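# Move the one filled canister into the yellow bay

## Task

Four canisters stand in the scene, and only one holds contents. Find that one and set it in the yellow bay so that no part of it lies on or beyond the tape border. Return the three empty canisters roughly to their original spots. At the end all four must stand upright on their own, with none toppled or leaning and none held there by the robot.

## Robot and tools

ROBOT. A Hello Robot Stretch 4 with a single arm: an omni-wheel base, a lift riding a vertical mast, an arm that telescopes straight forward, a three-joint wrist (yaw, pitch, roll) and a two-finger gripper. It is roughly 1.6 m tall, and the base rim lies within 0.23 m of the base origin. Cameras: head_camera, head_left_camera, head_right_camera and wrist_camera.

FRAMES. The base frame sits on the floor below the base centre, with x ahead, y to the left and z up. hand_pose is given in this frame. It marks a point centred between the fingers, 0.015 m short of their tips, and the printed value may be slightly off. With all wrist joints at 0 its axes line up with the base frame. The odometry frame is wherever the base frame was when the scene began. base_odometry counts only wheel rotation, so slipping shows up as travel. Its heading runs from -3.142 to 3.142, with left positive.

execute_actions. "actions" is a list holding one action or nothing. An empty list returns the state and images only. An action may contain "base", "joints" or both, plus optional "pace" and "contact_limits". {"end_of_arm": "enable_torque"} must be sent as an action by itself.
- "base" holds exactly one relative move, measured from where the base last reported itself. translate_m is a straight drive in metres, -2 to 2, forward positive. strafe_m is a sideways move in metres, -2 to 2, left positive. rotate_rad is a turn in place in radians, -3.2 to 3.2, counter-clockwise positive.
- "joints" is an object keyed by joint name. Each value is an absolute target, not an offset. lift_m: 0 to 1.2 m. arm_m: 0 to 0.55 m of extension. wrist_yaw_rad: -1.134 to 4.276, where 0 points ahead, positive swings left and 3.14 is folded back; past 3.4 the arm may block it. wrist_pitch_rad: -1.117 to 4.259, where 0 is level and 1.57 points down. wrist_roll_rad: -1.117 to 4.259, where 0 keeps the fingers level and positive turns clockwise as seen from behind the gripper. gripper_m: 0 to 0.08 m, the gap between the fingers. A joint target outside its range is clipped and the result says so. Any other bad value or unknown key rejects the whole call.
- "pace" is "slow", "default", "fast" or "max". Base speed at these paces is 0.1, 0.3, 0.4 or 0.6 m/s and turn rate 1, 2, 3 or 4 rad/s. These are reduced when the lift is above 0.2 m.
- "contact_limits" accepts only arm_m. It ranges from 0 (gentlest) to 0.75 (firmest), with 0.5 as the default, and sets how hard the arm may push before it halts.
- "cameras" is a list of camera names. Left out, null or ["all"] gives every camera, and [] gives none.
All parts of an action start together. A joint or base you leave out may still be driving toward an earlier target.

wait: seconds from 0 to 10; nothing new is commanded. zoom_image: camera plus region [x0, y0, x1, y1] in pixels from the top-left corner, at most 504 by 504, taken from that camera's latest full image. read_manual: returns only licence text. finished_scene: takes the current scene number and ends it for good; the goal must already hold without the robot's help.

RESULTS. lidar_m gives 12 distances in metres, one per 30-degree sector. Sector 1 looks straight ahead and they proceed counter-clockwise (4 left, 7 behind, 10 right). "-" means nothing was seen or the object is closer than 0.25 m. The lidar covers heights from about 0.15 m upward and can miss transparent objects and thin legs. wrist_depth_mm is a 7x7 grid of depths in mm (100 to 2000), starting at the top left. turned_by_wheels and turned_by_imu should match; a gap above roughly 0.1 rad means a collision or slip. base_tilt is in degrees, forward and right positive. motor_effort is in percent of maximum, with the peak of the last action in brackets; on wheel_0, wheel_1 and wheel_2, positive turns the base right. on_its_own reports what happened without a command; there, "held at" gives the held target, not the actual position.

STATUS WORDS. "done" means the target was reached. "off_target" means the part stopped short and may still be pushing. "contact_stop_at_<key>" means it touched something and that part goes slack, so a lift may sink and a base may drift. "limit_stop_at_tilt" means the lean passed 6 degrees, and lift, arm and wheels ignore commands until it eases. "limit_stop_at_own_body" means a self-collision guard fired; moving away from the body is still allowed. It is likely when pitch is below -0.2 while roll is below -0.4 or above 4. "torque_fault" means a wrist or gripper motor has gone limp and needs enable_torque. If a result reports a stop, later motion calls in that same reply are skipped.

GRIPPING. To grasp, command a gap smaller than the object. Once the fingers touch, they squeeze only slightly past that point. After closing, "off_target" means something is held; "done" usually means nothing is. If gripper effort stays more than about 50 from 0, the gripper faults and may drop its load.

CAUTIONS. To unfold the wrist at the start, send lift_m 0.4 together with wrist_yaw_rad 0. Avoid driving or turning with more than 1 kg held and arm_m above 0.2, especially at fast paces, because the robot can tip. Steady pushing or pulling, mostly with a high gripper or a high contact limit, can also tip it. Pressing the gripper into things can fault the wrist. Drops, slams and hard collisions are penalised, as is knocking canisters over. Effort can hint at which canister is full: a loaded level gripper moves the wrist_pitch_rad effort further from 0.

Each tool is called after "Request:" as a command line: name --argument value for each argument, lists and objects as JSON in quotes; but a table of rows of numbers goes row by row, as --pt "numbers of a row", without its own name.

## Session

Request:
execute_actions --actions '[]'

Scene clock: 0.00 s.
base_odometry: x=+0.000 y=+0.000 heading=+0.000 (m, m, rad; odometry frame)
turned_by_wheels: +0.000 (rad since the last result)
turned_by_imu: +0.000 (rad since the last result)
base_tilt: forward=+0.1 right=-0.6 (deg)
lidar_m: 1.71 1.74 0.99 2.03 1.16 1.06 1.58 0.88 0.87 1.70 1.72 0.88
base_status: not commanded
joint_positions: lift_m=+0.171 arm_m=-0.001 wrist_yaw_rad=+3.167 wrist_pitch_rad=-0.006 wrist_roll_rad=+0.005 gripper_m=+0.040
joint_status: not commanded
motor_effort: lift_m=+20 arm_m=-1 wrist_yaw_rad=+1 wrist_pitch_rad=-7 wrist_roll_rad=+0 gripper_m=+0 wheel_0=+0 wheel_1=+0 wheel_2=+0 (%)
hand_pose: x=-0.0450 y=+0.0819 z=+0.3502 quat_wxyz=(-0.013, +0.003, +0.002, +1.000) (m; base frame)
wrist_depth_mm: - 147 218 - - - - / - 111 145 - - - - / - 108 143 - - - - / - 117 142 - - - - / 145 144 - - - - 946 / 216 1499 1576 1576 1537 1499 946 / 215 991 118 960 136 1042 891
pictures: head_camera, head_left_camera, head_right_camera, wrist_camera
Images, in order (width x height): head_camera 420x560, head_left_camera 420x672, head_right_camera 420x672, wrist_camera 616x392.

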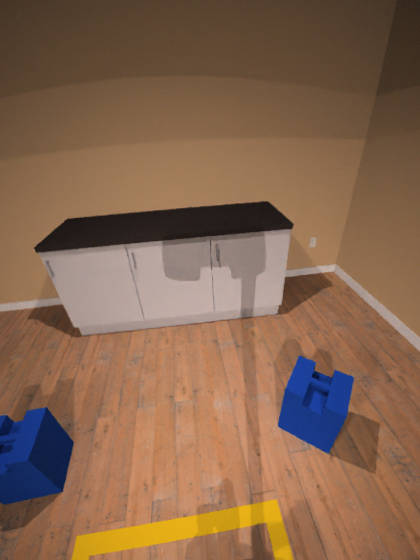

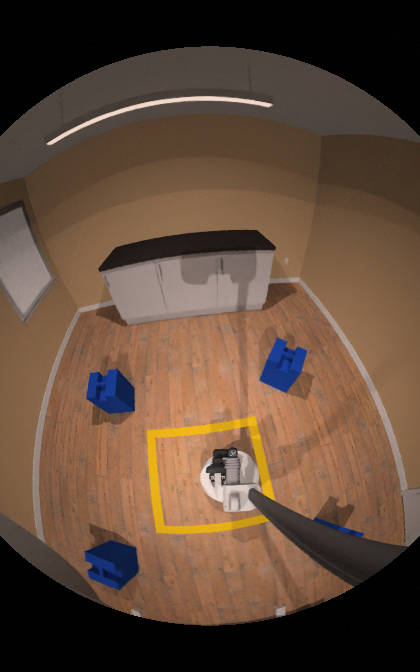

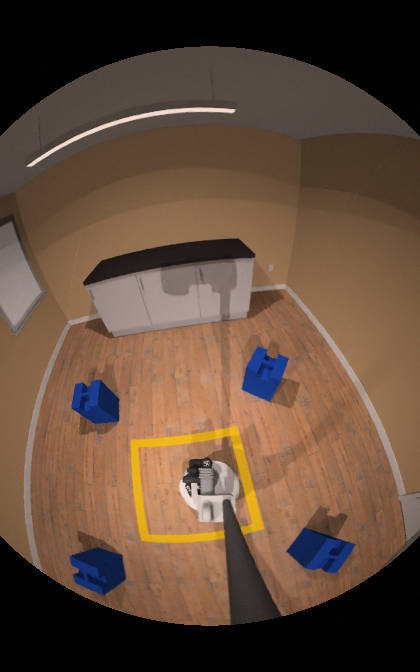

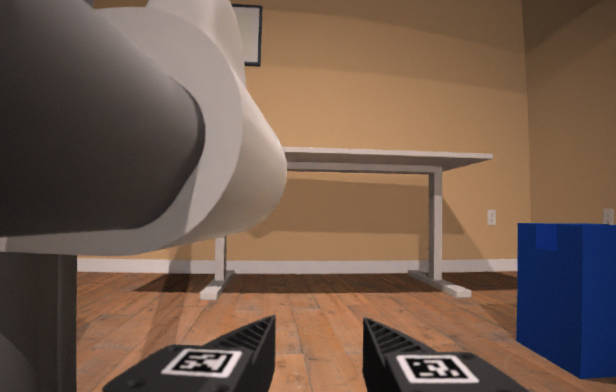

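Request:
zoom_image --camera "head_camera" --region '[250, 330, 410, 470]'

Request:
execute_actions --actions '[{"base":{"rotate_rad":-0.62},"joints":{"lift_m":0.5,"wrist_yaw_rad":0,"gripper_m":0.08}}]'

Region (250, 330, 410, 470) of head_camera's 420x560 image, scaled by 3.150, with more detail than that image has; it fills the top 441 rows of this view, and the rest is white.

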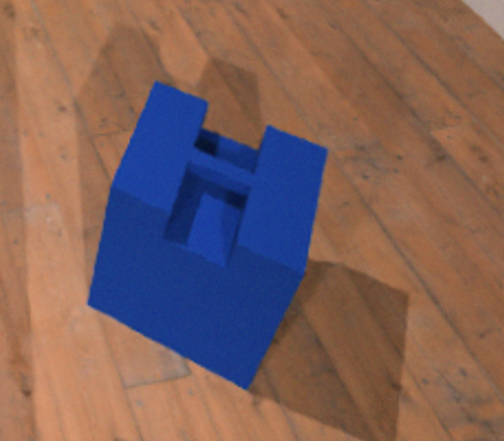

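Scene clock: 17.07 s.
base_odometry: x=+0.000 y=+0.000 heading=-0.620 (m, m, rad; odometry frame)
turned_by_wheels: -0.620 (rad since the last result)
turned_by_imu: -0.618 (rad since the last result)
base_tilt: forward=+0.2 right=-0.5 (deg)
lidar_m: 0.87 0.92 1.73 1.00 2.04 2.04 1.07 1.59 0.90 0.87 1.71 1.72
base_status: done
joint_positions: lift_m=+0.500 arm_m=-0.001 wrist_yaw_rad=+0.000 wrist_pitch_rad=-0.006 wrist_roll_rad=+0.005 gripper_m=+0.080
joint_status: all done
motor_effort: lift_m=+23(23) arm_m=-1(1) wrist_yaw_rad=+0(4) wrist_pitch_rad=-8(9) wrist_roll_rad=+0(3) gripper_m=+1(5) wheel_0=+2(4) wheel_1=+2(7) wheel_2=+0(5) (%)
hand_pose: x=+0.3826 y=-0.0873 z=+0.6793 quat_wxyz=(+1.000, +0.002, -0.003, +0.000) (m; base frame)
wrist_depth_mm: 1921 - - - 1756 1430 1255 / 1863 - - - 1756 1464 1229 / 1863 - - - 1756 1464 1255 / 1281 1499 - - 1708 1464 1255 / 1336 1499 - - 1756 1397 1205 / 1281 1499 - - 1708 1430 1229 / 1308 110 145 1618 1576 109 1160
pictures: head_camera, head_left_camera, head_right_camera, wrist_camera
Images, in order (width x height): head_camera 420x560, head_left_camera 420x672, head_right_camera 420x672, wrist_camera 616x392.

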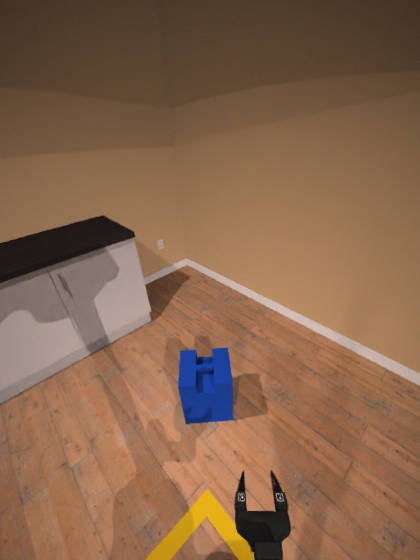

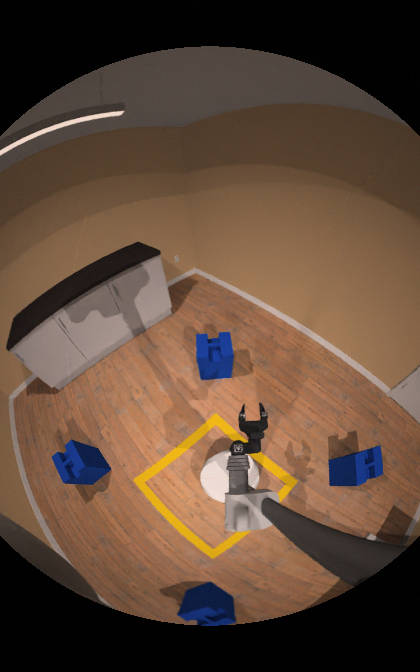

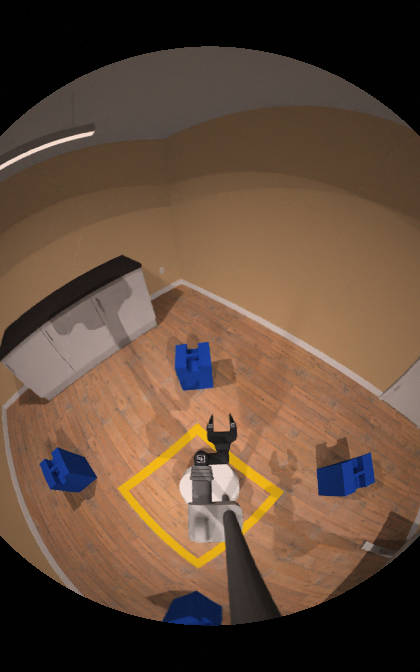

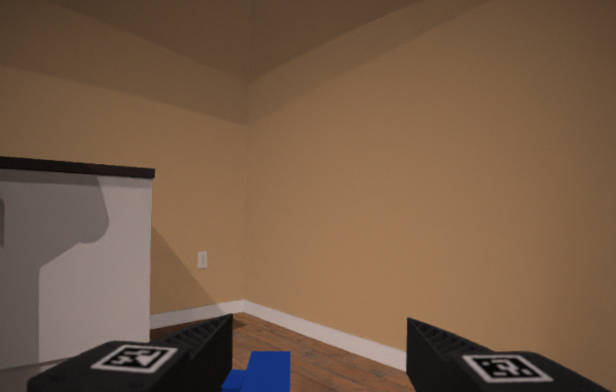

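Request:
execute_actions --actions '[{"base":{"translate_m":0.3},"joints":{"lift_m":0.55,"wrist_pitch_rad":1.57,"wrist_roll_rad":1.57,"arm_m":0.2}}]'

Scene clock: 30.90 s.
base_odometry: x=+0.244 y=-0.174 heading=-0.620 (m, m, rad; odometry frame)
turned_by_wheels: +0.000 (rad since the last result)
turned_by_imu: -0.002 (rad since the last result)
base_tilt: forward=+0.2 right=-0.7 (deg)
lidar_m: 0.57 0.60 1.50 1.13 1.07 2.25 1.39 1.79 0.93 1.76 1.49 1.51
base_status: done
joint_positions: lift_m=+0.550 arm_m=+0.199 wrist_yaw_rad=+0.000 wrist_pitch_rad=+1.569 wrist_roll_rad=+1.570 gripper_m=+0.080
joint_status: all done
motor_effort: lift_m=+23(20) arm_m=+7(7) wrist_yaw_rad=+1(0) wrist_pitch_rad=+3(4) wrist_roll_rad=+1(4) gripper_m=+2(2) wheel_0=+0(2) wheel_1=+0(4) wheel_2=+2(8) (%)
hand_pose: x=+0.3700 y=-0.0874 z=+0.5153 quat_wxyz=(+0.501, +0.500, +0.500, -0.499) (m; base frame)
wrist_depth_mm: 691 691 691 668 676 676 668 / 683 676 676 668 668 676 668 / 683 683 676 676 668 668 654 / 676 668 676 661 661 621 455 / 668 668 661 668 654 445 439 / 392 473 661 654 647 445 436 / 294 110 145 647 647 109 436
pictures: head_camera, head_left_camera, head_right_camera, wrist_camera
Images, in order (width x height): head_camera 420x560, head_left_camera 420x672, head_right_camera 420x672, wrist_camera 616x392.

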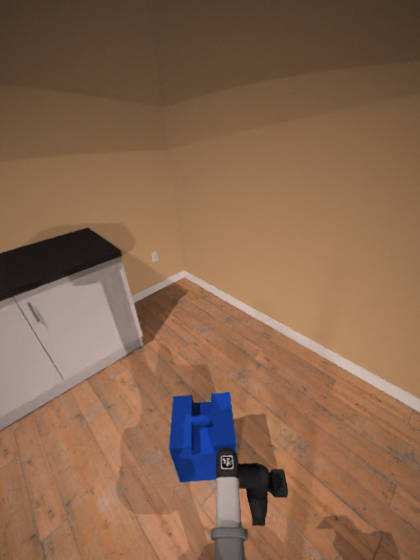

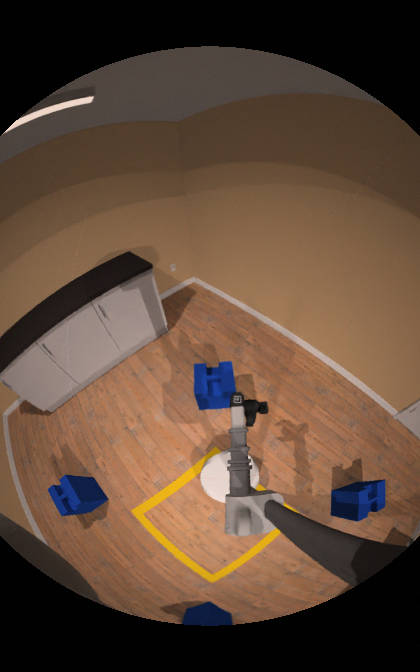

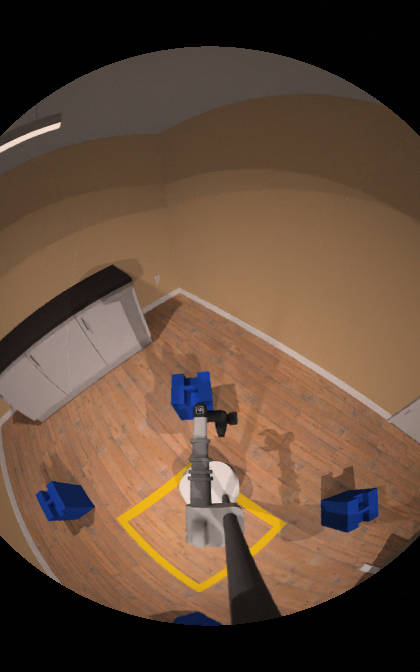

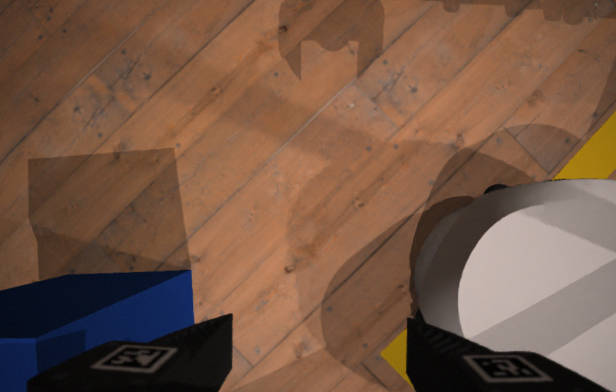

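Request:
execute_actions --actions '[{"base":{"strafe_m":0.11}}]' --cameras '[]'

Request:
execute_actions --actions '[{"base":{"translate_m":0.25},"joints":{"arm_m":0.24}}]' --cameras '["head_camera","wrist_camera"]'

Scene clock: 42.40 s.
base_odometry: x=+0.308 y=-0.085 heading=-0.619 (m, m, rad; odometry frame)
turned_by_wheels: +0.000 (rad since the last result)
turned_by_imu: -0.001 (rad since the last result)
base_tilt: forward=+0.2 right=-0.7 (deg)
lidar_m: 0.57 1.41 1.42 1.05 0.97 2.16 1.38 1.88 1.03 1.25 1.58 1.58
base_status: done
joint_positions: lift_m=+0.550 arm_m=+0.199 wrist_yaw_rad=+0.000 wrist_pitch_rad=+1.569 wrist_roll_rad=+1.570 gripper_m=+0.080
joint_status: not commanded
motor_effort: lift_m=+23(23) arm_m=+7(7) wrist_yaw_rad=+1(1) wrist_pitch_rad=+3(2) wrist_roll_rad=-2(1) gripper_m=+2(3) wheel_0=+1(8) wheel_1=-1(9) wheel_2=+0(0) (%)
hand_pose: x=+0.3700 y=-0.0874 z=+0.5153 quat_wxyz=(+0.501, +0.500, +0.500, -0.499) (m; base frame)
wrist_depth_mm: 691 691 691 676 683 668 676 / 683 683 683 683 668 676 668 / 683 676 668 668 668 661 654 / 676 668 668 661 661 627 459 / 304 436 661 654 654 445 436 / 315 427 654 654 640 439 436 / 351 110 145 654 647 109 433
pictures: none
No camera images: the call's "cameras" was empty. Leave "cameras" out to get every camera's image.

Scene clock: 44.70 s.
base_odometry: x=+0.512 y=-0.230 heading=-0.619 (m, m, rad; odometry frame)
turned_by_wheels: +0.000 (rad since the last result)
turned_by_imu: -0.001 (rad since the last result)
base_tilt: forward=+0.1 right=-0.6 (deg)
lidar_m: 0.31 0.34 1.23 1.44 1.09 2.35 1.63 2.06 1.14 1.64 1.41 0.36
base_status: done
joint_positions: lift_m=+0.550 arm_m=+0.239 wrist_yaw_rad=+0.000 wrist_pitch_rad=+1.570 wrist_roll_rad=+1.570 gripper_m=+0.080
joint_status: all done
motor_effort: lift_m=+23(23) arm_m=+7(8) wrist_yaw_rad=+2(1) wrist_pitch_rad=+2(2) wrist_roll_rad=+0(2) gripper_m=+1(1) wheel_0=+1(8) wheel_1=+0(5) wheel_2=+2(9) (%)
hand_pose: x=+0.4099 y=-0.0874 z=+0.5153 quat_wxyz=(+0.501, +0.500, +0.500, -0.499) (m; base frame)
wrist_depth_mm: 691 683 683 683 668 676 668 / 691 691 683 676 668 668 661 / 683 676 683 668 668 654 654 / 676 676 668 668 661 647 466 / 676 282 279 278 278 488 445 / 668 279 278 276 277 452 439 / 661 110 145 345 343 109 433
pictures: head_camera, wrist_camera
Images, in order (width x height): head_camera 420x560, wrist_camera 616x392.

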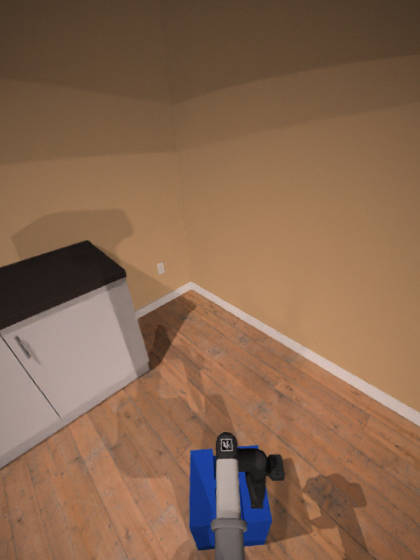

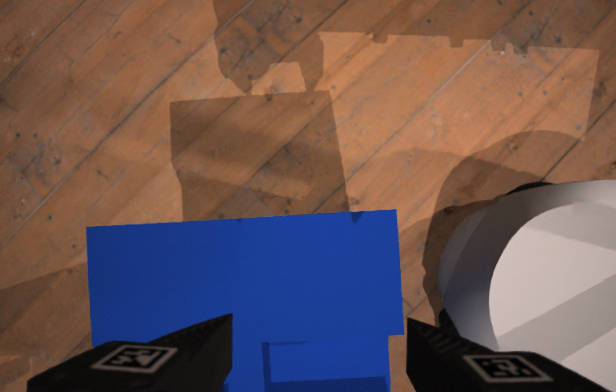

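Request:
execute_actions --actions '[{"base":{"strafe_m":0.065},"joints":{"arm_m":0.28,"lift_m":0.47}}]' --cameras '["head_camera","wrist_camera"]'

Scene clock: 57.77 s.
base_odometry: x=+0.550 y=-0.177 heading=-0.619 (m, m, rad; odometry frame)
turned_by_wheels: +0.000 (rad since the last result)
turned_by_imu: -0.001 (rad since the last result)
base_tilt: forward=+0.2 right=-0.5 (deg)
lidar_m: 0.32 1.17 1.18 1.41 1.02 2.29 1.64 2.09 1.19 1.69 1.44 0.36
base_status: done
joint_positions: lift_m=+0.470 arm_m=+0.279 wrist_yaw_rad=+0.000 wrist_pitch_rad=+1.570 wrist_roll_rad=+1.570 gripper_m=+0.080
joint_status: all done
motor_effort: lift_m=+17(24) arm_m=+7(8) wrist_yaw_rad=+1(1) wrist_pitch_rad=+1(1) wrist_roll_rad=-1(1) gripper_m=+3(1) wheel_0=+0(9) wheel_1=+0(7) wheel_2=+0(2) (%)
hand_pose: x=+0.4498 y=-0.0874 z=+0.4358 quat_wxyz=(+0.501, +0.500, +0.500, -0.499) (m; base frame)
wrist_depth_mm: 609 603 597 603 597 591 585 / 603 597 603 591 591 585 585 / 603 206 203 203 201 201 580 / 597 204 202 200 200 199 574 / 591 202 201 200 199 198 399 / 580 271 272 199 267 433 373 / 574 110 145 197 266 109 362
pictures: head_camera, wrist_camera
Images, in order (width x height): head_camera 420x560, wrist_camera 616x392.

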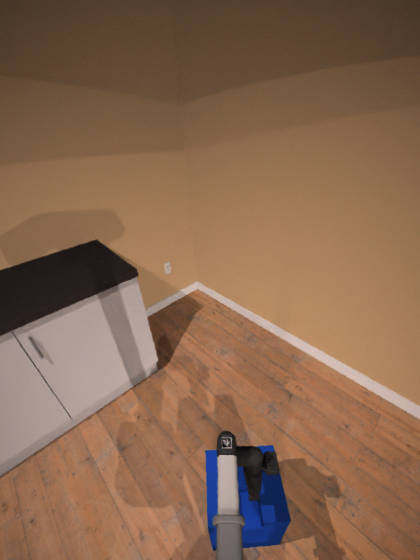

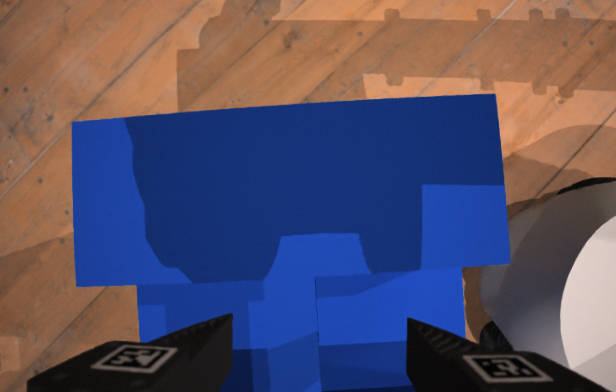

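Request:
execute_actions --actions '[{"base":{"strafe_m":0.03},"joints":{"arm_m":0.288,"lift_m":0.44},"pace":"slow"}]' --cameras '["wrist_camera"]'

Scene clock: 74.67 s.
base_odometry: x=+0.567 y=-0.152 heading=-0.619 (m, m, rad; odometry frame)
turned_by_wheels: +0.000 (rad since the last result)
turned_by_imu: -0.001 (rad since the last result)
base_tilt: forward=+0.1 right=-0.7 (deg)
lidar_m: 0.31 1.16 1.17 1.39 1.01 2.27 1.61 2.15 1.21 1.72 1.47 0.35
base_status: done
joint_positions: lift_m=+0.440 arm_m=+0.287 wrist_yaw_rad=+0.000 wrist_pitch_rad=+1.570 wrist_roll_rad=+1.570 gripper_m=+0.080
joint_status: all done
motor_effort: lift_m=+17(17) arm_m=+7(7) wrist_yaw_rad=+0(1) wrist_pitch_rad=+1(0) wrist_roll_rad=+1(1) gripper_m=+2(1) wheel_0=-2(4) wheel_1=+2(6) wheel_2=+0(1) (%)
hand_pose: x=+0.4578 y=-0.0874 z=+0.4058 quat_wxyz=(+0.501, +0.500, +0.500, -0.499) (m; base frame)
wrist_depth_mm: 574 580 574 175 173 173 564 / 177 175 174 174 173 171 554 / 175 175 174 173 171 171 549 / 370 172 172 171 170 169 466 / 554 244 243 170 238 240 413 / 554 243 240 169 238 237 375 / 549 110 145 167 222 110 359
pictures: wrist_camera
Images, in order (width x height): wrist_camera 616x392.

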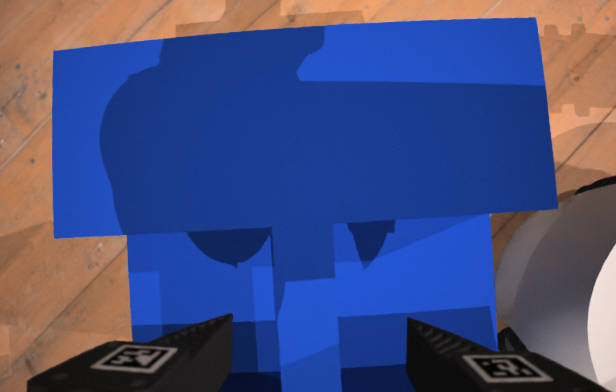

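Request:
execute_actions --actions '[{"joints":{"lift_m":0.395},"pace":"slow"}]' --cameras '["wrist_camera"]'

Request:
execute_actions --actions '[{"joints":{"gripper_m":0.0}}]' --cameras '[]'

Request:
execute_actions --actions '[{"joints":{"lift_m":0.42},"pace":"slow"}]' --cameras '["wrist_camera"]'

Scene clock: 92.33 s.
base_odometry: x=+0.567 y=-0.152 heading=-0.619 (m, m, rad; odometry frame)
turned_by_wheels: +0.000 (rad since the last result)
turned_by_imu: -0.001 (rad since the last result)
base_tilt: forward=+0.3 right=-0.5 (deg)
lidar_m: 0.31 1.16 1.17 1.40 0.99 2.27 1.65 2.12 1.22 1.72 1.47 0.34
base_status: not commanded
joint_positions: lift_m=+0.395 arm_m=+0.287 wrist_yaw_rad=+0.000 wrist_pitch_rad=+1.570 wrist_roll_rad=+1.570 gripper_m=+0.080
joint_status: all done
motor_effort: lift_m=+17(18) arm_m=+7(7) wrist_yaw_rad=+0(1) wrist_pitch_rad=+2(0) wrist_roll_rad=-1(2) gripper_m=+1(2) wheel_0=-2(2) wheel_1=+2(2) wheel_2=+0(0) (%)
hand_pose: x=+0.4578 y=-0.0874 z=+0.3608 quat_wxyz=(+0.501, +0.500, +0.500, -0.499) (m; base frame)
wrist_depth_mm: 131 130 130 129 128 128 - / 130 129 129 128 127 126 - / 129 129 128 127 126 126 - / 128 128 126 126 125 125 - / 512 198 198 125 195 195 439 / 512 196 196 124 195 193 364 / 504 110 146 123 192 109 334
pictures: wrist_camera
Images, in order (width x height): wrist_camera 616x392.

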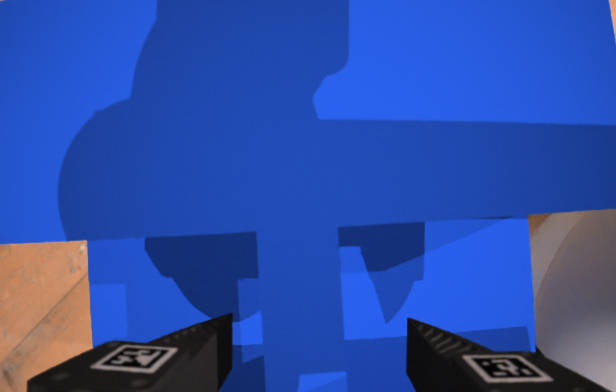

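Scene clock: 93.53 s.
base_odometry: x=+0.567 y=-0.152 heading=-0.619 (m, m, rad; odometry frame)
turned_by_wheels: +0.000 (rad since the last result)
turned_by_imu: +0.000 (rad since the last result)
base_tilt: forward=+0.1 right=-0.5 (deg)
lidar_m: 0.32 1.15 1.17 1.43 1.00 2.27 1.64 2.13 1.21 1.71 1.47 0.33
base_status: not commanded
joint_positions: lift_m=+0.395 arm_m=+0.287 wrist_yaw_rad=+0.000 wrist_pitch_rad=+1.569 wrist_roll_rad=+1.570 gripper_m=+0.027
joint_status: gripper_m off_target (ended at +0.027, target +0.000)
on_its_own: gripper_m is held at +0.021, not at your +0.000, by its contact guard: the fingers met something
motor_effort: lift_m=+17(17) arm_m=+6(7) wrist_yaw_rad=-1(2) wrist_pitch_rad=+4(10) wrist_roll_rad=-2(0) gripper_m=-47(64) wheel_0=-2(2) wheel_1=+2(2) wheel_2=+0(0) (%)
hand_pose: x=+0.4582 y=-0.0874 z=+0.3608 quat_wxyz=(+0.501, +0.500, +0.500, -0.499) (m; base frame)
wrist_depth_mm: 131 130 129 129 128 127 - / 130 129 129 128 127 126 - / 129 128 128 127 126 126 - / 128 127 127 126 125 124 - / 512 198 198 125 196 194 392 / 517 198 195 124 193 193 357 / 508 196 110 123 109 191 340
pictures: none
No camera images: the call's "cameras" was empty. Leave "cameras" out to get every camera's image.

Scene clock: 94.53 s.
base_odometry: x=+0.567 y=-0.152 heading=-0.619 (m, m, rad; odometry frame)
turned_by_wheels: +0.000 (rad since the last result)
turned_by_imu: +0.000 (rad since the last result)
base_tilt: forward=+0.2 right=-0.6 (deg)
lidar_m: 0.32 1.15 1.17 1.38 1.00 2.28 1.64 2.14 1.21 1.70 1.48 0.33
base_status: not commanded
joint_positions: lift_m=+0.419 arm_m=+0.287 wrist_yaw_rad=+0.000 wrist_pitch_rad=+1.570 wrist_roll_rad=+1.570 gripper_m=+0.026
joint_status: all done
on_its_own: gripper_m is held at +0.021, not at your +0.000, by its contact guard: the fingers met something
motor_effort: lift_m=+27(26) arm_m=+6(6) wrist_yaw_rad=+1(6) wrist_pitch_rad=+2(6) wrist_roll_rad=-4(6) gripper_m=-40(48) wheel_0=-1(1) wheel_1=+2(2) wheel_2=+0(0) (%)
hand_pose: x=+0.4580 y=-0.0874 z=+0.3850 quat_wxyz=(+0.500, +0.500, +0.500, -0.500) (m; base frame)
wrist_depth_mm: 134 132 131 130 129 127 - / 132 131 130 129 128 126 - / 131 130 129 128 127 125 - / 130 129 128 127 125 124 - / 539 201 198 125 195 194 387 / 535 199 198 124 193 191 355 / 530 198 109 123 109 190 342
pictures: wrist_camera
Images, in order (width x height): wrist_camera 616x392.

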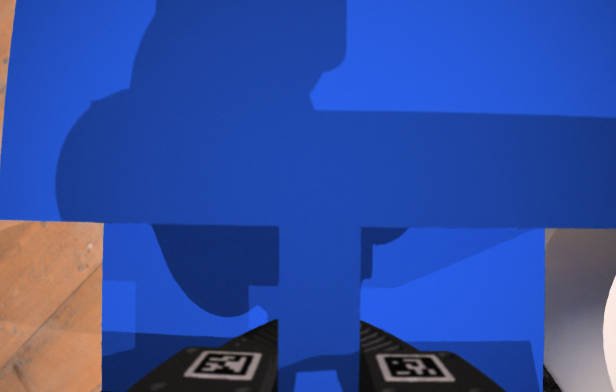

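Request:
execute_actions --actions '[{"joints":{"lift_m":0.395},"pace":"slow"}]' --cameras '[]'

Request:
execute_actions --actions '[{"joints":{"gripper_m":0.08}}]' --cameras '[]'

Request:
execute_actions --actions '[{"joints":{"lift_m":0.5}}]' --cameras '[]'

Request:
execute_actions --actions '[{"base":{"translate_m":-0.55},"joints":{"arm_m":0.1}}]' --cameras '[]'

Request:
execute_actions --actions '[{"base":{"rotate_rad":1.4}}]'

Scene clock: 110.10 s.
base_odometry: x=+0.567 y=-0.152 heading=-0.619 (m, m, rad; odometry frame)
turned_by_wheels: +0.000 (rad since the last result)
turned_by_imu: -0.001 (rad since the last result)
base_tilt: forward=+0.2 right=-0.6 (deg)
lidar_m: 0.32 1.15 1.17 1.40 1.01 2.27 1.62 2.13 1.24 1.70 1.48 0.34
base_status: not commanded
joint_positions: lift_m=+0.395 arm_m=+0.287 wrist_yaw_rad=-0.001 wrist_pitch_rad=+1.570 wrist_roll_rad=+1.570 gripper_m=+0.026
joint_status: all done
on_its_own: gripper_m is held at +0.021, not at your +0.000, by its contact guard: the fingers met something
motor_effort: lift_m=+14(27) arm_m=+6(6) wrist_yaw_rad=+3(2) wrist_pitch_rad=+2(3) wrist_roll_rad=-1(2) gripper_m=-39(41) wheel_0=-2(2) wheel_1=+2(2) wheel_2=+1(0) (%)
hand_pose: x=+0.4579 y=-0.0874 z=+0.3610 quat_wxyz=(+0.500, +0.500, +0.500, -0.500) (m; base frame)
wrist_depth_mm: 132 132 131 129 129 127 - / 132 130 129 128 127 126 - / 131 129 128 127 126 125 - / 129 129 127 126 125 124 - / 517 200 198 125 195 194 394 / 512 199 196 124 193 191 357 / 508 197 109 123 109 190 342
pictures: none
No camera images: the call's "cameras" was empty. Leave "cameras" out to get every camera's image.

Scene clock: 111.30 s.
base_odometry: x=+0.567 y=-0.152 heading=-0.619 (m, m, rad; odometry frame)
turned_by_wheels: +0.000 (rad since the last result)
turned_by_imu: +0.000 (rad since the last result)
base_tilt: forward=+0.1 right=-0.7 (deg)
lidar_m: 0.31 1.16 1.17 1.39 1.01 2.28 1.63 2.13 1.22 1.71 1.47 0.30
base_status: not commanded
joint_positions: lift_m=+0.395 arm_m=+0.287 wrist_yaw_rad=+0.000 wrist_pitch_rad=+1.570 wrist_roll_rad=+1.570 gripper_m=+0.080
joint_status: all done
motor_effort: lift_m=+17(17) arm_m=+6(6) wrist_yaw_rad=+2(3) wrist_pitch_rad=-2(2) wrist_roll_rad=-1(0) gripper_m=+3(36) wheel_0=-2(2) wheel_1=+2(2) wheel_2=+0(1) (%)
hand_pose: x=+0.4578 y=-0.0874 z=+0.3608 quat_wxyz=(+0.500, +0.500, +0.500, -0.500) (m; base frame)
wrist_depth_mm: 131 130 130 129 128 128 - / 130 129 129 128 127 126 - / 129 129 128 127 126 125 - / 128 127 126 126 125 124 - / 517 198 197 125 195 195 387 / 508 198 196 124 194 193 353 / 504 110 146 123 158 109 332
pictures: none
No camera images: the call's "cameras" was empty. Leave "cameras" out to get every camera's image.

Scene clock: 112.77 s.
base_odometry: x=+0.567 y=-0.152 heading=-0.619 (m, m, rad; odometry frame)
turned_by_wheels: +0.000 (rad since the last result)
turned_by_imu: +0.000 (rad since the last result)
base_tilt: forward=+0.2 right=-0.6 (deg)
lidar_m: 0.31 1.16 1.16 1.41 1.00 2.28 1.64 2.15 1.23 1.72 1.47 0.34
base_status: not commanded
joint_positions: lift_m=+0.500 arm_m=+0.287 wrist_yaw_rad=+0.000 wrist_pitch_rad=+1.570 wrist_roll_rad=+1.570 gripper_m=+0.080
joint_status: all done
motor_effort: lift_m=+23(24) arm_m=+6(6) wrist_yaw_rad=+1(2) wrist_pitch_rad=+0(0) wrist_roll_rad=-1(0) gripper_m=+3(2) wheel_0=-2(2) wheel_1=+2(2) wheel_2=+0(0) (%)
hand_pose: x=+0.4578 y=-0.0874 z=+0.4653 quat_wxyz=(+0.500, +0.500, +0.500, -0.500) (m; base frame)
wrist_depth_mm: 640 640 634 621 621 615 621 / 640 627 236 234 233 615 615 / 634 627 234 232 231 229 609 / 627 621 231 231 229 229 559 / 615 621 301 300 298 535 415 / 609 609 300 296 297 452 397 / 615 110 145 225 227 109 389
pictures: none
No camera images: the call's "cameras" was empty. Leave "cameras" out to get every camera's image.

Scene clock: 116.07 s.
base_odometry: x=+0.119 y=+0.167 heading=-0.619 (m, m, rad; odometry frame)
turned_by_wheels: +0.000 (rad since the last result)
turned_by_imu: +0.000 (rad since the last result)
base_tilt: forward=+0.2 right=-0.6 (deg)
lidar_m: 0.87 1.57 1.56 0.80 1.00 1.90 1.07 1.74 1.74 1.08 1.86 1.86
base_status: done
joint_positions: lift_m=+0.500 arm_m=+0.101 wrist_yaw_rad=+0.000 wrist_pitch_rad=+1.570 wrist_roll_rad=+1.570 gripper_m=+0.080
joint_status: all done
motor_effort: lift_m=+22(23) arm_m=-7(8) wrist_yaw_rad=+2(0) wrist_pitch_rad=+2(1) wrist_roll_rad=-4(2) gripper_m=+2(1) wheel_0=+0(4) wheel_1=-1(7) wheel_2=+0(7) (%)
hand_pose: x=+0.2723 y=-0.0874 z=+0.4653 quat_wxyz=(+0.500, +0.500, +0.500, -0.500) (m; base frame)
wrist_depth_mm: 640 640 634 627 627 621 627 / 634 634 634 627 621 615 615 / 627 627 627 621 621 615 615 / 627 621 615 615 615 410 399 / 615 621 615 609 433 394 394 / 609 609 609 597 397 394 392 / 615 110 145 603 397 109 389
pictures: none
No camera images: the call's "cameras" was empty. Leave "cameras" out to get every camera's image.

Scene clock: 118.03 s.
base_odometry: x=+0.119 y=+0.167 heading=+0.781 (m, m, rad; odometry frame)
turned_by_wheels: +1.400 (rad since the last result)
turned_by_imu: +1.393 (rad since the last result)
base_tilt: forward=+0.1 right=-0.7 (deg)
lidar_m: 0.79 0.79 1.89 1.07 1.14 1.71 1.06 1.91 1.86 0.87 1.59 1.56
base_status: done
joint_positions: lift_m=+0.500 arm_m=+0.101 wrist_yaw_rad=+0.000 wrist_pitch_rad=+1.570 wrist_roll_rad=+1.570 gripper_m=+0.080
joint_status: not commanded
motor_effort: lift_m=+22(22) arm_m=-7(7) wrist_yaw_rad=+1(1) wrist_pitch_rad=+1(1) wrist_roll_rad=-2(1) gripper_m=+1(2) wheel_0=+0(7) wheel_1=+0(5) wheel_2=+0(8) (%)
hand_pose: x=+0.2723 y=-0.0874 z=+0.4653 quat_wxyz=(+0.500, +0.500, +0.500, -0.500) (m; base frame)
wrist_depth_mm: 634 640 627 621 627 627 621 / 640 640 634 627 615 627 615 / 634 627 615 621 615 615 615 / 634 627 621 609 615 410 397 / 621 615 615 609 433 399 392 / 621 615 609 597 397 392 389 / 615 110 145 597 397 110 387
pictures: head_camera, head_left_camera, head_right_camera, wrist_camera
Images, in order (width x height): head_camera 420x560, head_left_camera 420x672, head_right_camera 420x672, wrist_camera 616x392.

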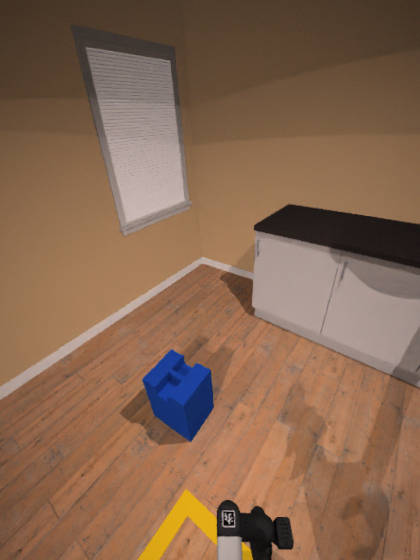

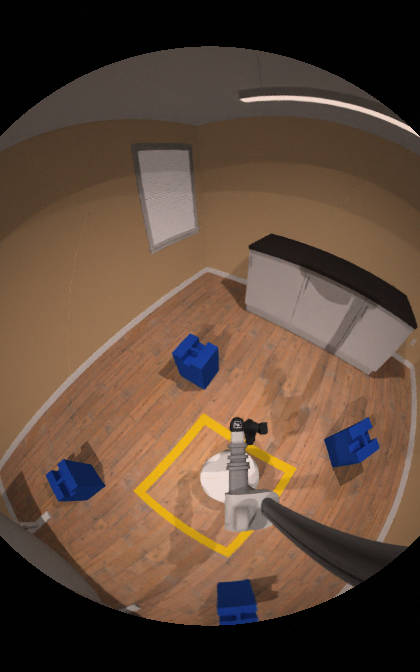

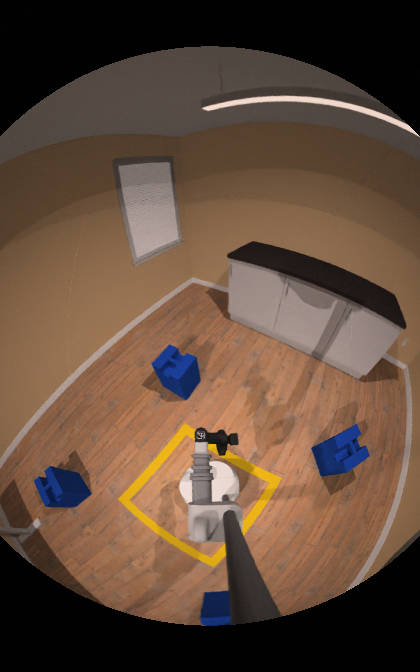

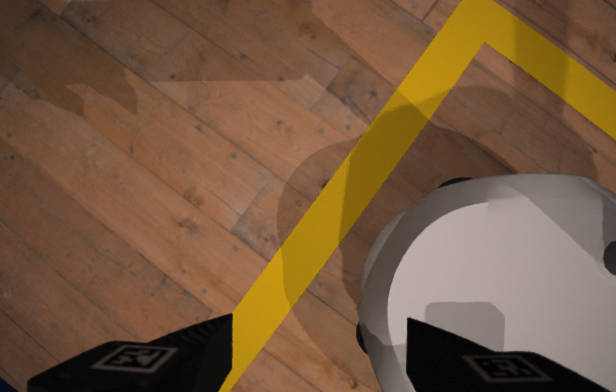

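Request:
zoom_image --camera "head_camera" --region '[110, 330, 270, 470]'

Region (110, 330, 270, 470) of head_camera's 420x560 image, scaled by 3.150, with more detail than that image has; it fills the top 441 rows of this view, and the rest is white.

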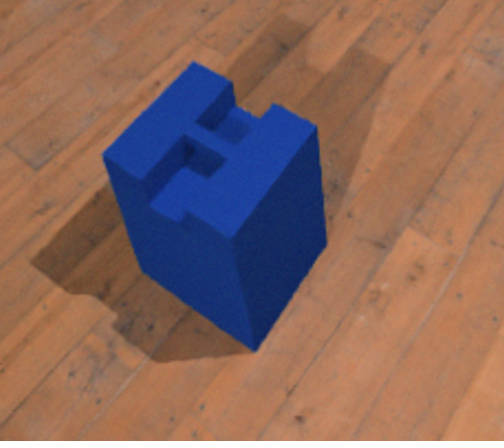

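Request:
execute_actions --actions '[{"base":{"strafe_m":0.24},"joints":{"wrist_roll_rad":2.36}}]' --cameras '[]'

Request:
execute_actions --actions '[{"base":{"translate_m":0.38},"joints":{"arm_m":0.3,"lift_m":0.55}}]' --cameras '["head_camera","wrist_camera"]'

Scene clock: 140.67 s.
base_odometry: x=-0.050 y=+0.337 heading=+0.781 (m, m, rad; odometry frame)
turned_by_wheels: +0.000 (rad since the last result)
turned_by_imu: -0.001 (rad since the last result)
base_tilt: forward=+0.1 right=-0.6 (deg)
lidar_m: 0.78 1.70 1.70 0.87 0.82 1.58 1.09 1.13 2.06 1.10 1.74 1.72
base_status: done
joint_positions: lift_m=+0.500 arm_m=+0.101 wrist_yaw_rad=+0.000 wrist_pitch_rad=+1.570 wrist_roll_rad=+2.360 gripper_m=+0.080
joint_status: all done
motor_effort: lift_m=+22(22) arm_m=-7(7) wrist_yaw_rad=+1(0) wrist_pitch_rad=+2(1) wrist_roll_rad=-1(9) gripper_m=+0(2) wheel_0=+1(10) wheel_1=+0(8) wheel_2=-1(0) (%)
hand_pose: x=+0.2723 y=-0.0874 z=+0.4654 quat_wxyz=(+0.270, +0.654, +0.269, -0.653) (m; base frame)
wrist_depth_mm: 647 647 640 634 627 410 345 / 634 634 634 627 418 407 404 / 634 621 627 621 404 402 399 / 627 627 621 615 402 399 397 / 621 621 621 609 404 392 394 / 621 615 609 609 609 394 394 / 609 110 145 597 603 109 585
pictures: none
No camera images: the call's "cameras" was empty. Leave "cameras" out to get every camera's image.

Scene clock: 143.40 s.
base_odometry: x=+0.220 y=+0.605 heading=+0.781 (m, m, rad; odometry frame)
turned_by_wheels: +0.000 (rad since the last result)
turned_by_imu: -0.001 (rad since the last result)
base_tilt: forward=+0.1 right=-0.6 (deg)
lidar_m: 0.39 0.51 1.47 1.59 1.01 1.87 1.48 1.48 1.15 1.11 1.44 1.41
base_status: done
joint_positions: lift_m=+0.550 arm_m=+0.299 wrist_yaw_rad=+0.000 wrist_pitch_rad=+1.570 wrist_roll_rad=+2.360 gripper_m=+0.080
joint_status: all done
motor_effort: lift_m=+23(21) arm_m=+7(8) wrist_yaw_rad=+1(3) wrist_pitch_rad=+1(2) wrist_roll_rad=-2(2) gripper_m=+1(2) wheel_0=-1(6) wheel_1=-1(6) wheel_2=+2(8) (%)
hand_pose: x=+0.4699 y=-0.0874 z=+0.5153 quat_wxyz=(+0.270, +0.654, +0.269, -0.653) (m; base frame)
wrist_depth_mm: 699 691 691 683 676 462 452 / 691 691 683 676 676 455 452 / 691 683 683 668 661 473 449 / 668 668 668 668 661 661 480 / 676 668 661 661 654 654 654 / 668 661 345 276 273 647 647 / 661 110 145 274 272 110 640
pictures: head_camera, wrist_camera
Images, in order (width x height): head_camera 420x560, wrist_camera 616x392.

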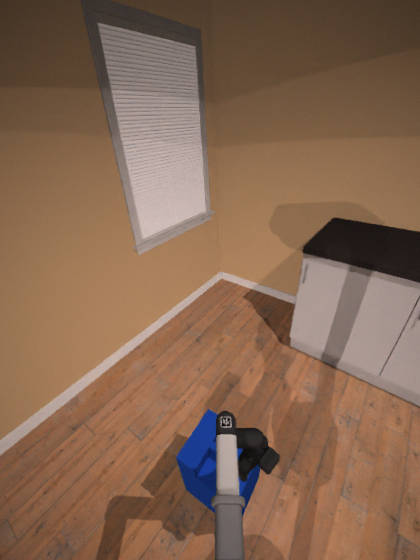

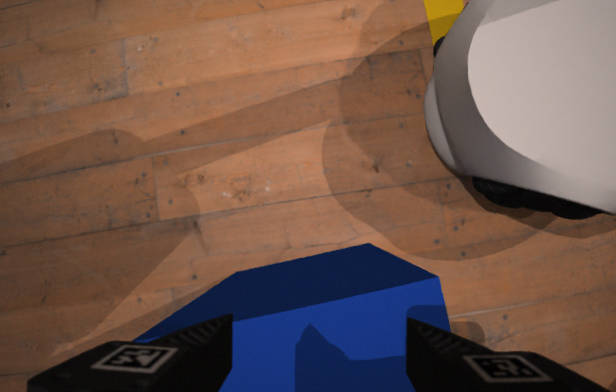

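Request:
execute_actions --actions '[{"base":{"strafe_m":0.033},"joints":{"arm_m":0.347,"lift_m":0.47,"wrist_roll_rad":2.26}}]' --cameras '["wrist_camera"]'

Scene clock: 161.70 s.
base_odometry: x=+0.197 y=+0.628 heading=+0.781 (m, m, rad; odometry frame)
turned_by_wheels: +0.000 (rad since the last result)
turned_by_imu: -0.001 (rad since the last result)
base_tilt: forward=+0.1 right=-0.6 (deg)
lidar_m: 0.39 0.53 1.45 1.55 1.00 1.85 1.48 1.51 1.18 1.16 1.46 0.54
base_status: done
joint_positions: lift_m=+0.470 arm_m=+0.346 wrist_yaw_rad=+0.000 wrist_pitch_rad=+1.570 wrist_roll_rad=+2.260 gripper_m=+0.080
joint_status: all done
motor_effort: lift_m=+17(22) arm_m=+7(7) wrist_yaw_rad=+1(1) wrist_pitch_rad=+1(1) wrist_roll_rad=-1(6) gripper_m=+3(2) wheel_0=+2(8) wheel_1=-1(8) wheel_2=+1(0) (%)
hand_pose: x=+0.5168 y=-0.0874 z=+0.4358 quat_wxyz=(+0.302, +0.640, +0.301, -0.639) (m; base frame)
wrist_depth_mm: 609 615 603 609 597 597 377 / 603 609 603 597 591 539 387 / 603 603 591 585 591 585 415 / 603 597 591 591 580 574 521 / 580 591 202 200 199 197 569 / 585 200 199 198 196 196 564 / 580 110 146 196 195 109 559
pictures: wrist_camera
Images, in order (width x height): wrist_camera 616x392.

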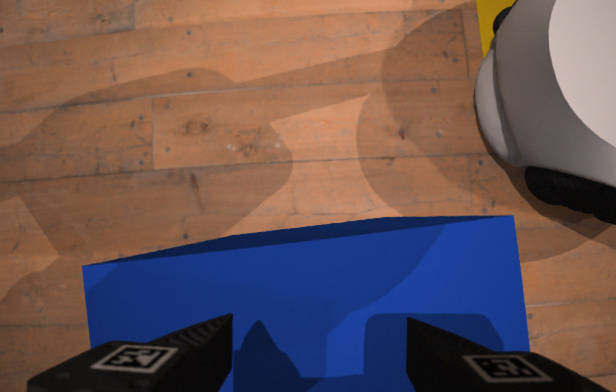

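Request:
execute_actions --actions '[{"base":{"strafe_m":0.077},"joints":{"arm_m":0.41,"wrist_roll_rad":2.19}}]' --cameras '["wrist_camera"]'

Scene clock: 176.27 s.
base_odometry: x=+0.143 y=+0.683 heading=+0.781 (m, m, rad; odometry frame)
turned_by_wheels: +0.000 (rad since the last result)
turned_by_imu: -0.001 (rad since the last result)
base_tilt: forward=+0.0 right=-0.6 (deg)
lidar_m: 0.41 1.41 1.38 1.50 0.93 1.82 1.49 1.51 1.28 1.22 1.51 0.41
base_status: done
joint_positions: lift_m=+0.470 arm_m=+0.409 wrist_yaw_rad=+0.000 wrist_pitch_rad=+1.570 wrist_roll_rad=+2.190 gripper_m=+0.080
joint_status: all done
motor_effort: lift_m=+17(17) arm_m=+7(8) wrist_yaw_rad=+1(1) wrist_pitch_rad=+2(4) wrist_roll_rad=-2(8) gripper_m=+1(1) wheel_0=+2(7) wheel_1=+0(6) wheel_2=+1(1) (%)
hand_pose: x=+0.5798 y=-0.0874 z=+0.4358 quat_wxyz=(+0.324, +0.629, +0.324, -0.628) (m; base frame)
wrist_depth_mm: 603 615 597 597 597 597 466 / 609 208 206 204 204 204 473 / 597 206 204 203 202 200 496 / 591 204 202 202 200 199 569 / 597 585 273 199 268 267 569 / 585 585 270 198 267 267 559 / 574 110 145 196 239 110 559
pictures: wrist_camera
Images, in order (width x height): wrist_camera 616x392.

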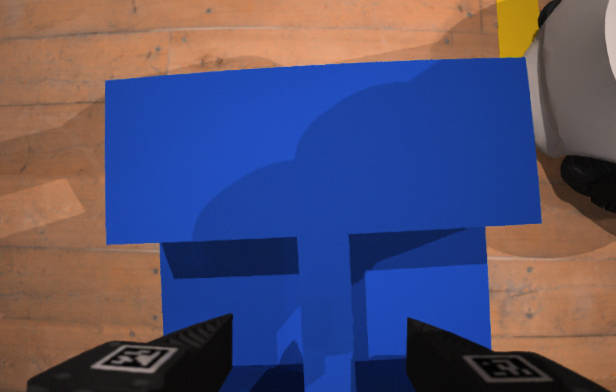

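Request:
execute_actions --actions '[{"base":{"strafe_m":0.014},"joints":{"arm_m":0.404,"lift_m":0.44},"pace":"slow"}]' --cameras '[]'

Request:
execute_actions --actions '[{"joints":{"lift_m":0.395},"pace":"slow"}]' --cameras '["wrist_camera"]'

Request:
execute_actions --actions '[{"joints":{"gripper_m":0.0}}]' --cameras '[]'

Request:
execute_actions --actions '[{"joints":{"lift_m":0.42},"pace":"slow"}]' --cameras '["wrist_camera"]'

Scene clock: 190.10 s.
base_odometry: x=+0.133 y=+0.693 heading=+0.781 (m, m, rad; odometry frame)
turned_by_wheels: +0.000 (rad since the last result)
turned_by_imu: -0.001 (rad since the last result)
base_tilt: forward=+0.2 right=-0.7 (deg)
lidar_m: 0.41 1.40 1.37 1.48 0.93 1.80 1.49 1.52 1.29 1.24 1.51 0.42
base_status: done
joint_positions: lift_m=+0.440 arm_m=+0.405 wrist_yaw_rad=+0.000 wrist_pitch_rad=+1.570 wrist_roll_rad=+2.190 gripper_m=+0.080
joint_status: all done
motor_effort: lift_m=+17(12) arm_m=-7(8) wrist_yaw_rad=+1(1) wrist_pitch_rad=+1(1) wrist_roll_rad=-2(2) gripper_m=+3(2) wheel_0=+1(3) wheel_1=+1(7) wheel_2=+0(1) (%)
hand_pose: x=+0.5764 y=-0.0874 z=+0.4058 quat_wxyz=(+0.324, +0.629, +0.324, -0.628) (m; base frame)
wrist_depth_mm: 580 379 177 176 175 174 433 / 178 177 175 174 173 172 430 / 176 175 174 173 172 170 306 / 368 174 172 172 170 170 549 / 564 246 244 170 239 240 544 / 554 243 240 169 238 237 539 / 554 110 145 167 216 109 535
pictures: none
No camera images: the call's "cameras" was empty. Leave "cameras" out to get every camera's image.

Scene clock: 191.33 s.
base_odometry: x=+0.133 y=+0.693 heading=+0.781 (m, m, rad; odometry frame)
turned_by_wheels: +0.000 (rad since the last result)
turned_by_imu: +0.000 (rad since the last result)
base_tilt: forward=+0.3 right=-0.6 (deg)
lidar_m: 0.44 1.41 1.37 1.49 0.92 1.80 1.51 1.50 1.30 1.23 1.51 0.41
base_status: not commanded
joint_positions: lift_m=+0.395 arm_m=+0.405 wrist_yaw_rad=+0.000 wrist_pitch_rad=+1.570 wrist_roll_rad=+2.190 gripper_m=+0.080
joint_status: all done
motor_effort: lift_m=+17(16) arm_m=-8(7) wrist_yaw_rad=+1(1) wrist_pitch_rad=+1(0) wrist_roll_rad=-3(2) gripper_m=+1(2) wheel_0=+0(0) wheel_1=+2(1) wheel_2=+0(0) (%)
hand_pose: x=+0.5764 y=-0.0874 z=+0.3608 quat_wxyz=(+0.324, +0.629, +0.324, -0.628) (m; base frame)
wrist_depth_mm: 132 131 130 130 129 128 - / 131 130 129 128 128 127 - / 130 129 128 127 127 126 - / 128 128 127 126 125 125 504 / 517 199 197 125 196 194 500 / 512 197 196 124 193 192 492 / 504 110 145 123 191 109 488
pictures: wrist_camera
Images, in order (width x height): wrist_camera 616x392.

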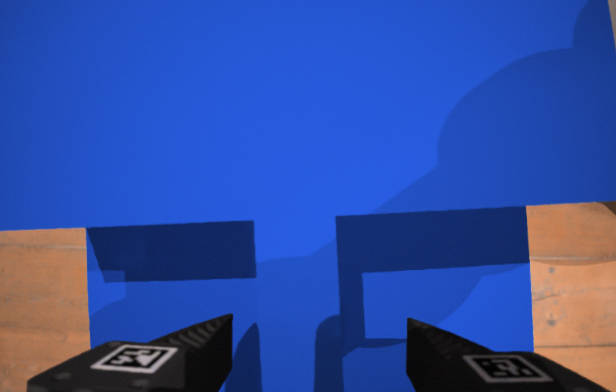

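Scene clock: 192.53 s.
base_odometry: x=+0.133 y=+0.693 heading=+0.781 (m, m, rad; odometry frame)
turned_by_wheels: +0.000 (rad since the last result)
turned_by_imu: +0.000 (rad since the last result)
base_tilt: forward=+0.1 right=-0.6 (deg)
lidar_m: 0.43 1.40 1.37 1.48 0.91 1.81 1.50 1.51 1.28 1.24 1.51 0.40
base_status: not commanded
joint_positions: lift_m=+0.395 arm_m=+0.405 wrist_yaw_rad=+0.000 wrist_pitch_rad=+1.569 wrist_roll_rad=+2.190 gripper_m=+0.027
joint_status: gripper_m off_target (ended at +0.027, target +0.000)
on_its_own: gripper_m is held at +0.021, not at your +0.000, by its contact guard: the fingers met something
motor_effort: lift_m=+17(17) arm_m=-7(7) wrist_yaw_rad=+0(2) wrist_pitch_rad=+3(8) wrist_roll_rad=-1(2) gripper_m=-46(65) wheel_0=+1(1) wheel_1=+1(2) wheel_2=+0(0) (%)
hand_pose: x=+0.5765 y=-0.0874 z=+0.3608 quat_wxyz=(+0.324, +0.629, +0.324, -0.628) (m; base frame)
wrist_depth_mm: 132 131 130 129 128 128 - / 131 130 129 128 128 126 - / 129 129 128 127 126 126 - / 129 128 126 126 125 125 496 / 517 198 197 125 195 195 500 / 508 198 195 124 194 192 496 / 512 195 109 122 109 191 488
pictures: none
No camera images: the call's "cameras" was empty. Leave "cameras" out to get every camera's image.

Scene clock: 193.53 s.
base_odometry: x=+0.133 y=+0.693 heading=+0.781 (m, m, rad; odometry frame)
turned_by_wheels: +0.000 (rad since the last result)
turned_by_imu: +0.000 (rad since the last result)
base_tilt: forward=+0.2 right=-0.5 (deg)
lidar_m: 0.41 1.41 1.34 1.50 0.91 1.80 1.51 1.48 1.32 1.24 1.52 0.40
base_status: not commanded
joint_positions: lift_m=+0.419 arm_m=+0.405 wrist_yaw_rad=+0.000 wrist_pitch_rad=+1.569 wrist_roll_rad=+2.190 gripper_m=+0.026
joint_status: all done
on_its_own: gripper_m is held at +0.021, not at your +0.000, by its contact guard: the fingers met something
motor_effort: lift_m=+27(30) arm_m=-7(7) wrist_yaw_rad=+1(5) wrist_pitch_rad=+3(6) wrist_roll_rad=-2(6) gripper_m=-40(46) wheel_0=+1(1) wheel_1=+1(1) wheel_2=+1(1) (%)
hand_pose: x=+0.5764 y=-0.0874 z=+0.3850 quat_wxyz=(+0.324, +0.629, +0.324, -0.628) (m; base frame)
wrist_depth_mm: 135 133 131 131 129 128 - / 133 132 131 129 128 127 - / 132 131 129 128 127 126 - / 131 129 128 127 126 125 - / 535 201 199 125 196 193 512 / 530 198 196 124 193 192 512 / 530 196 109 123 109 190 508
pictures: wrist_camera
Images, in order (width x height): wrist_camera 616x392.

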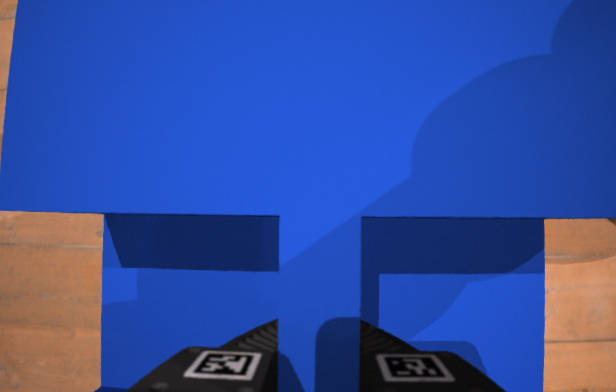

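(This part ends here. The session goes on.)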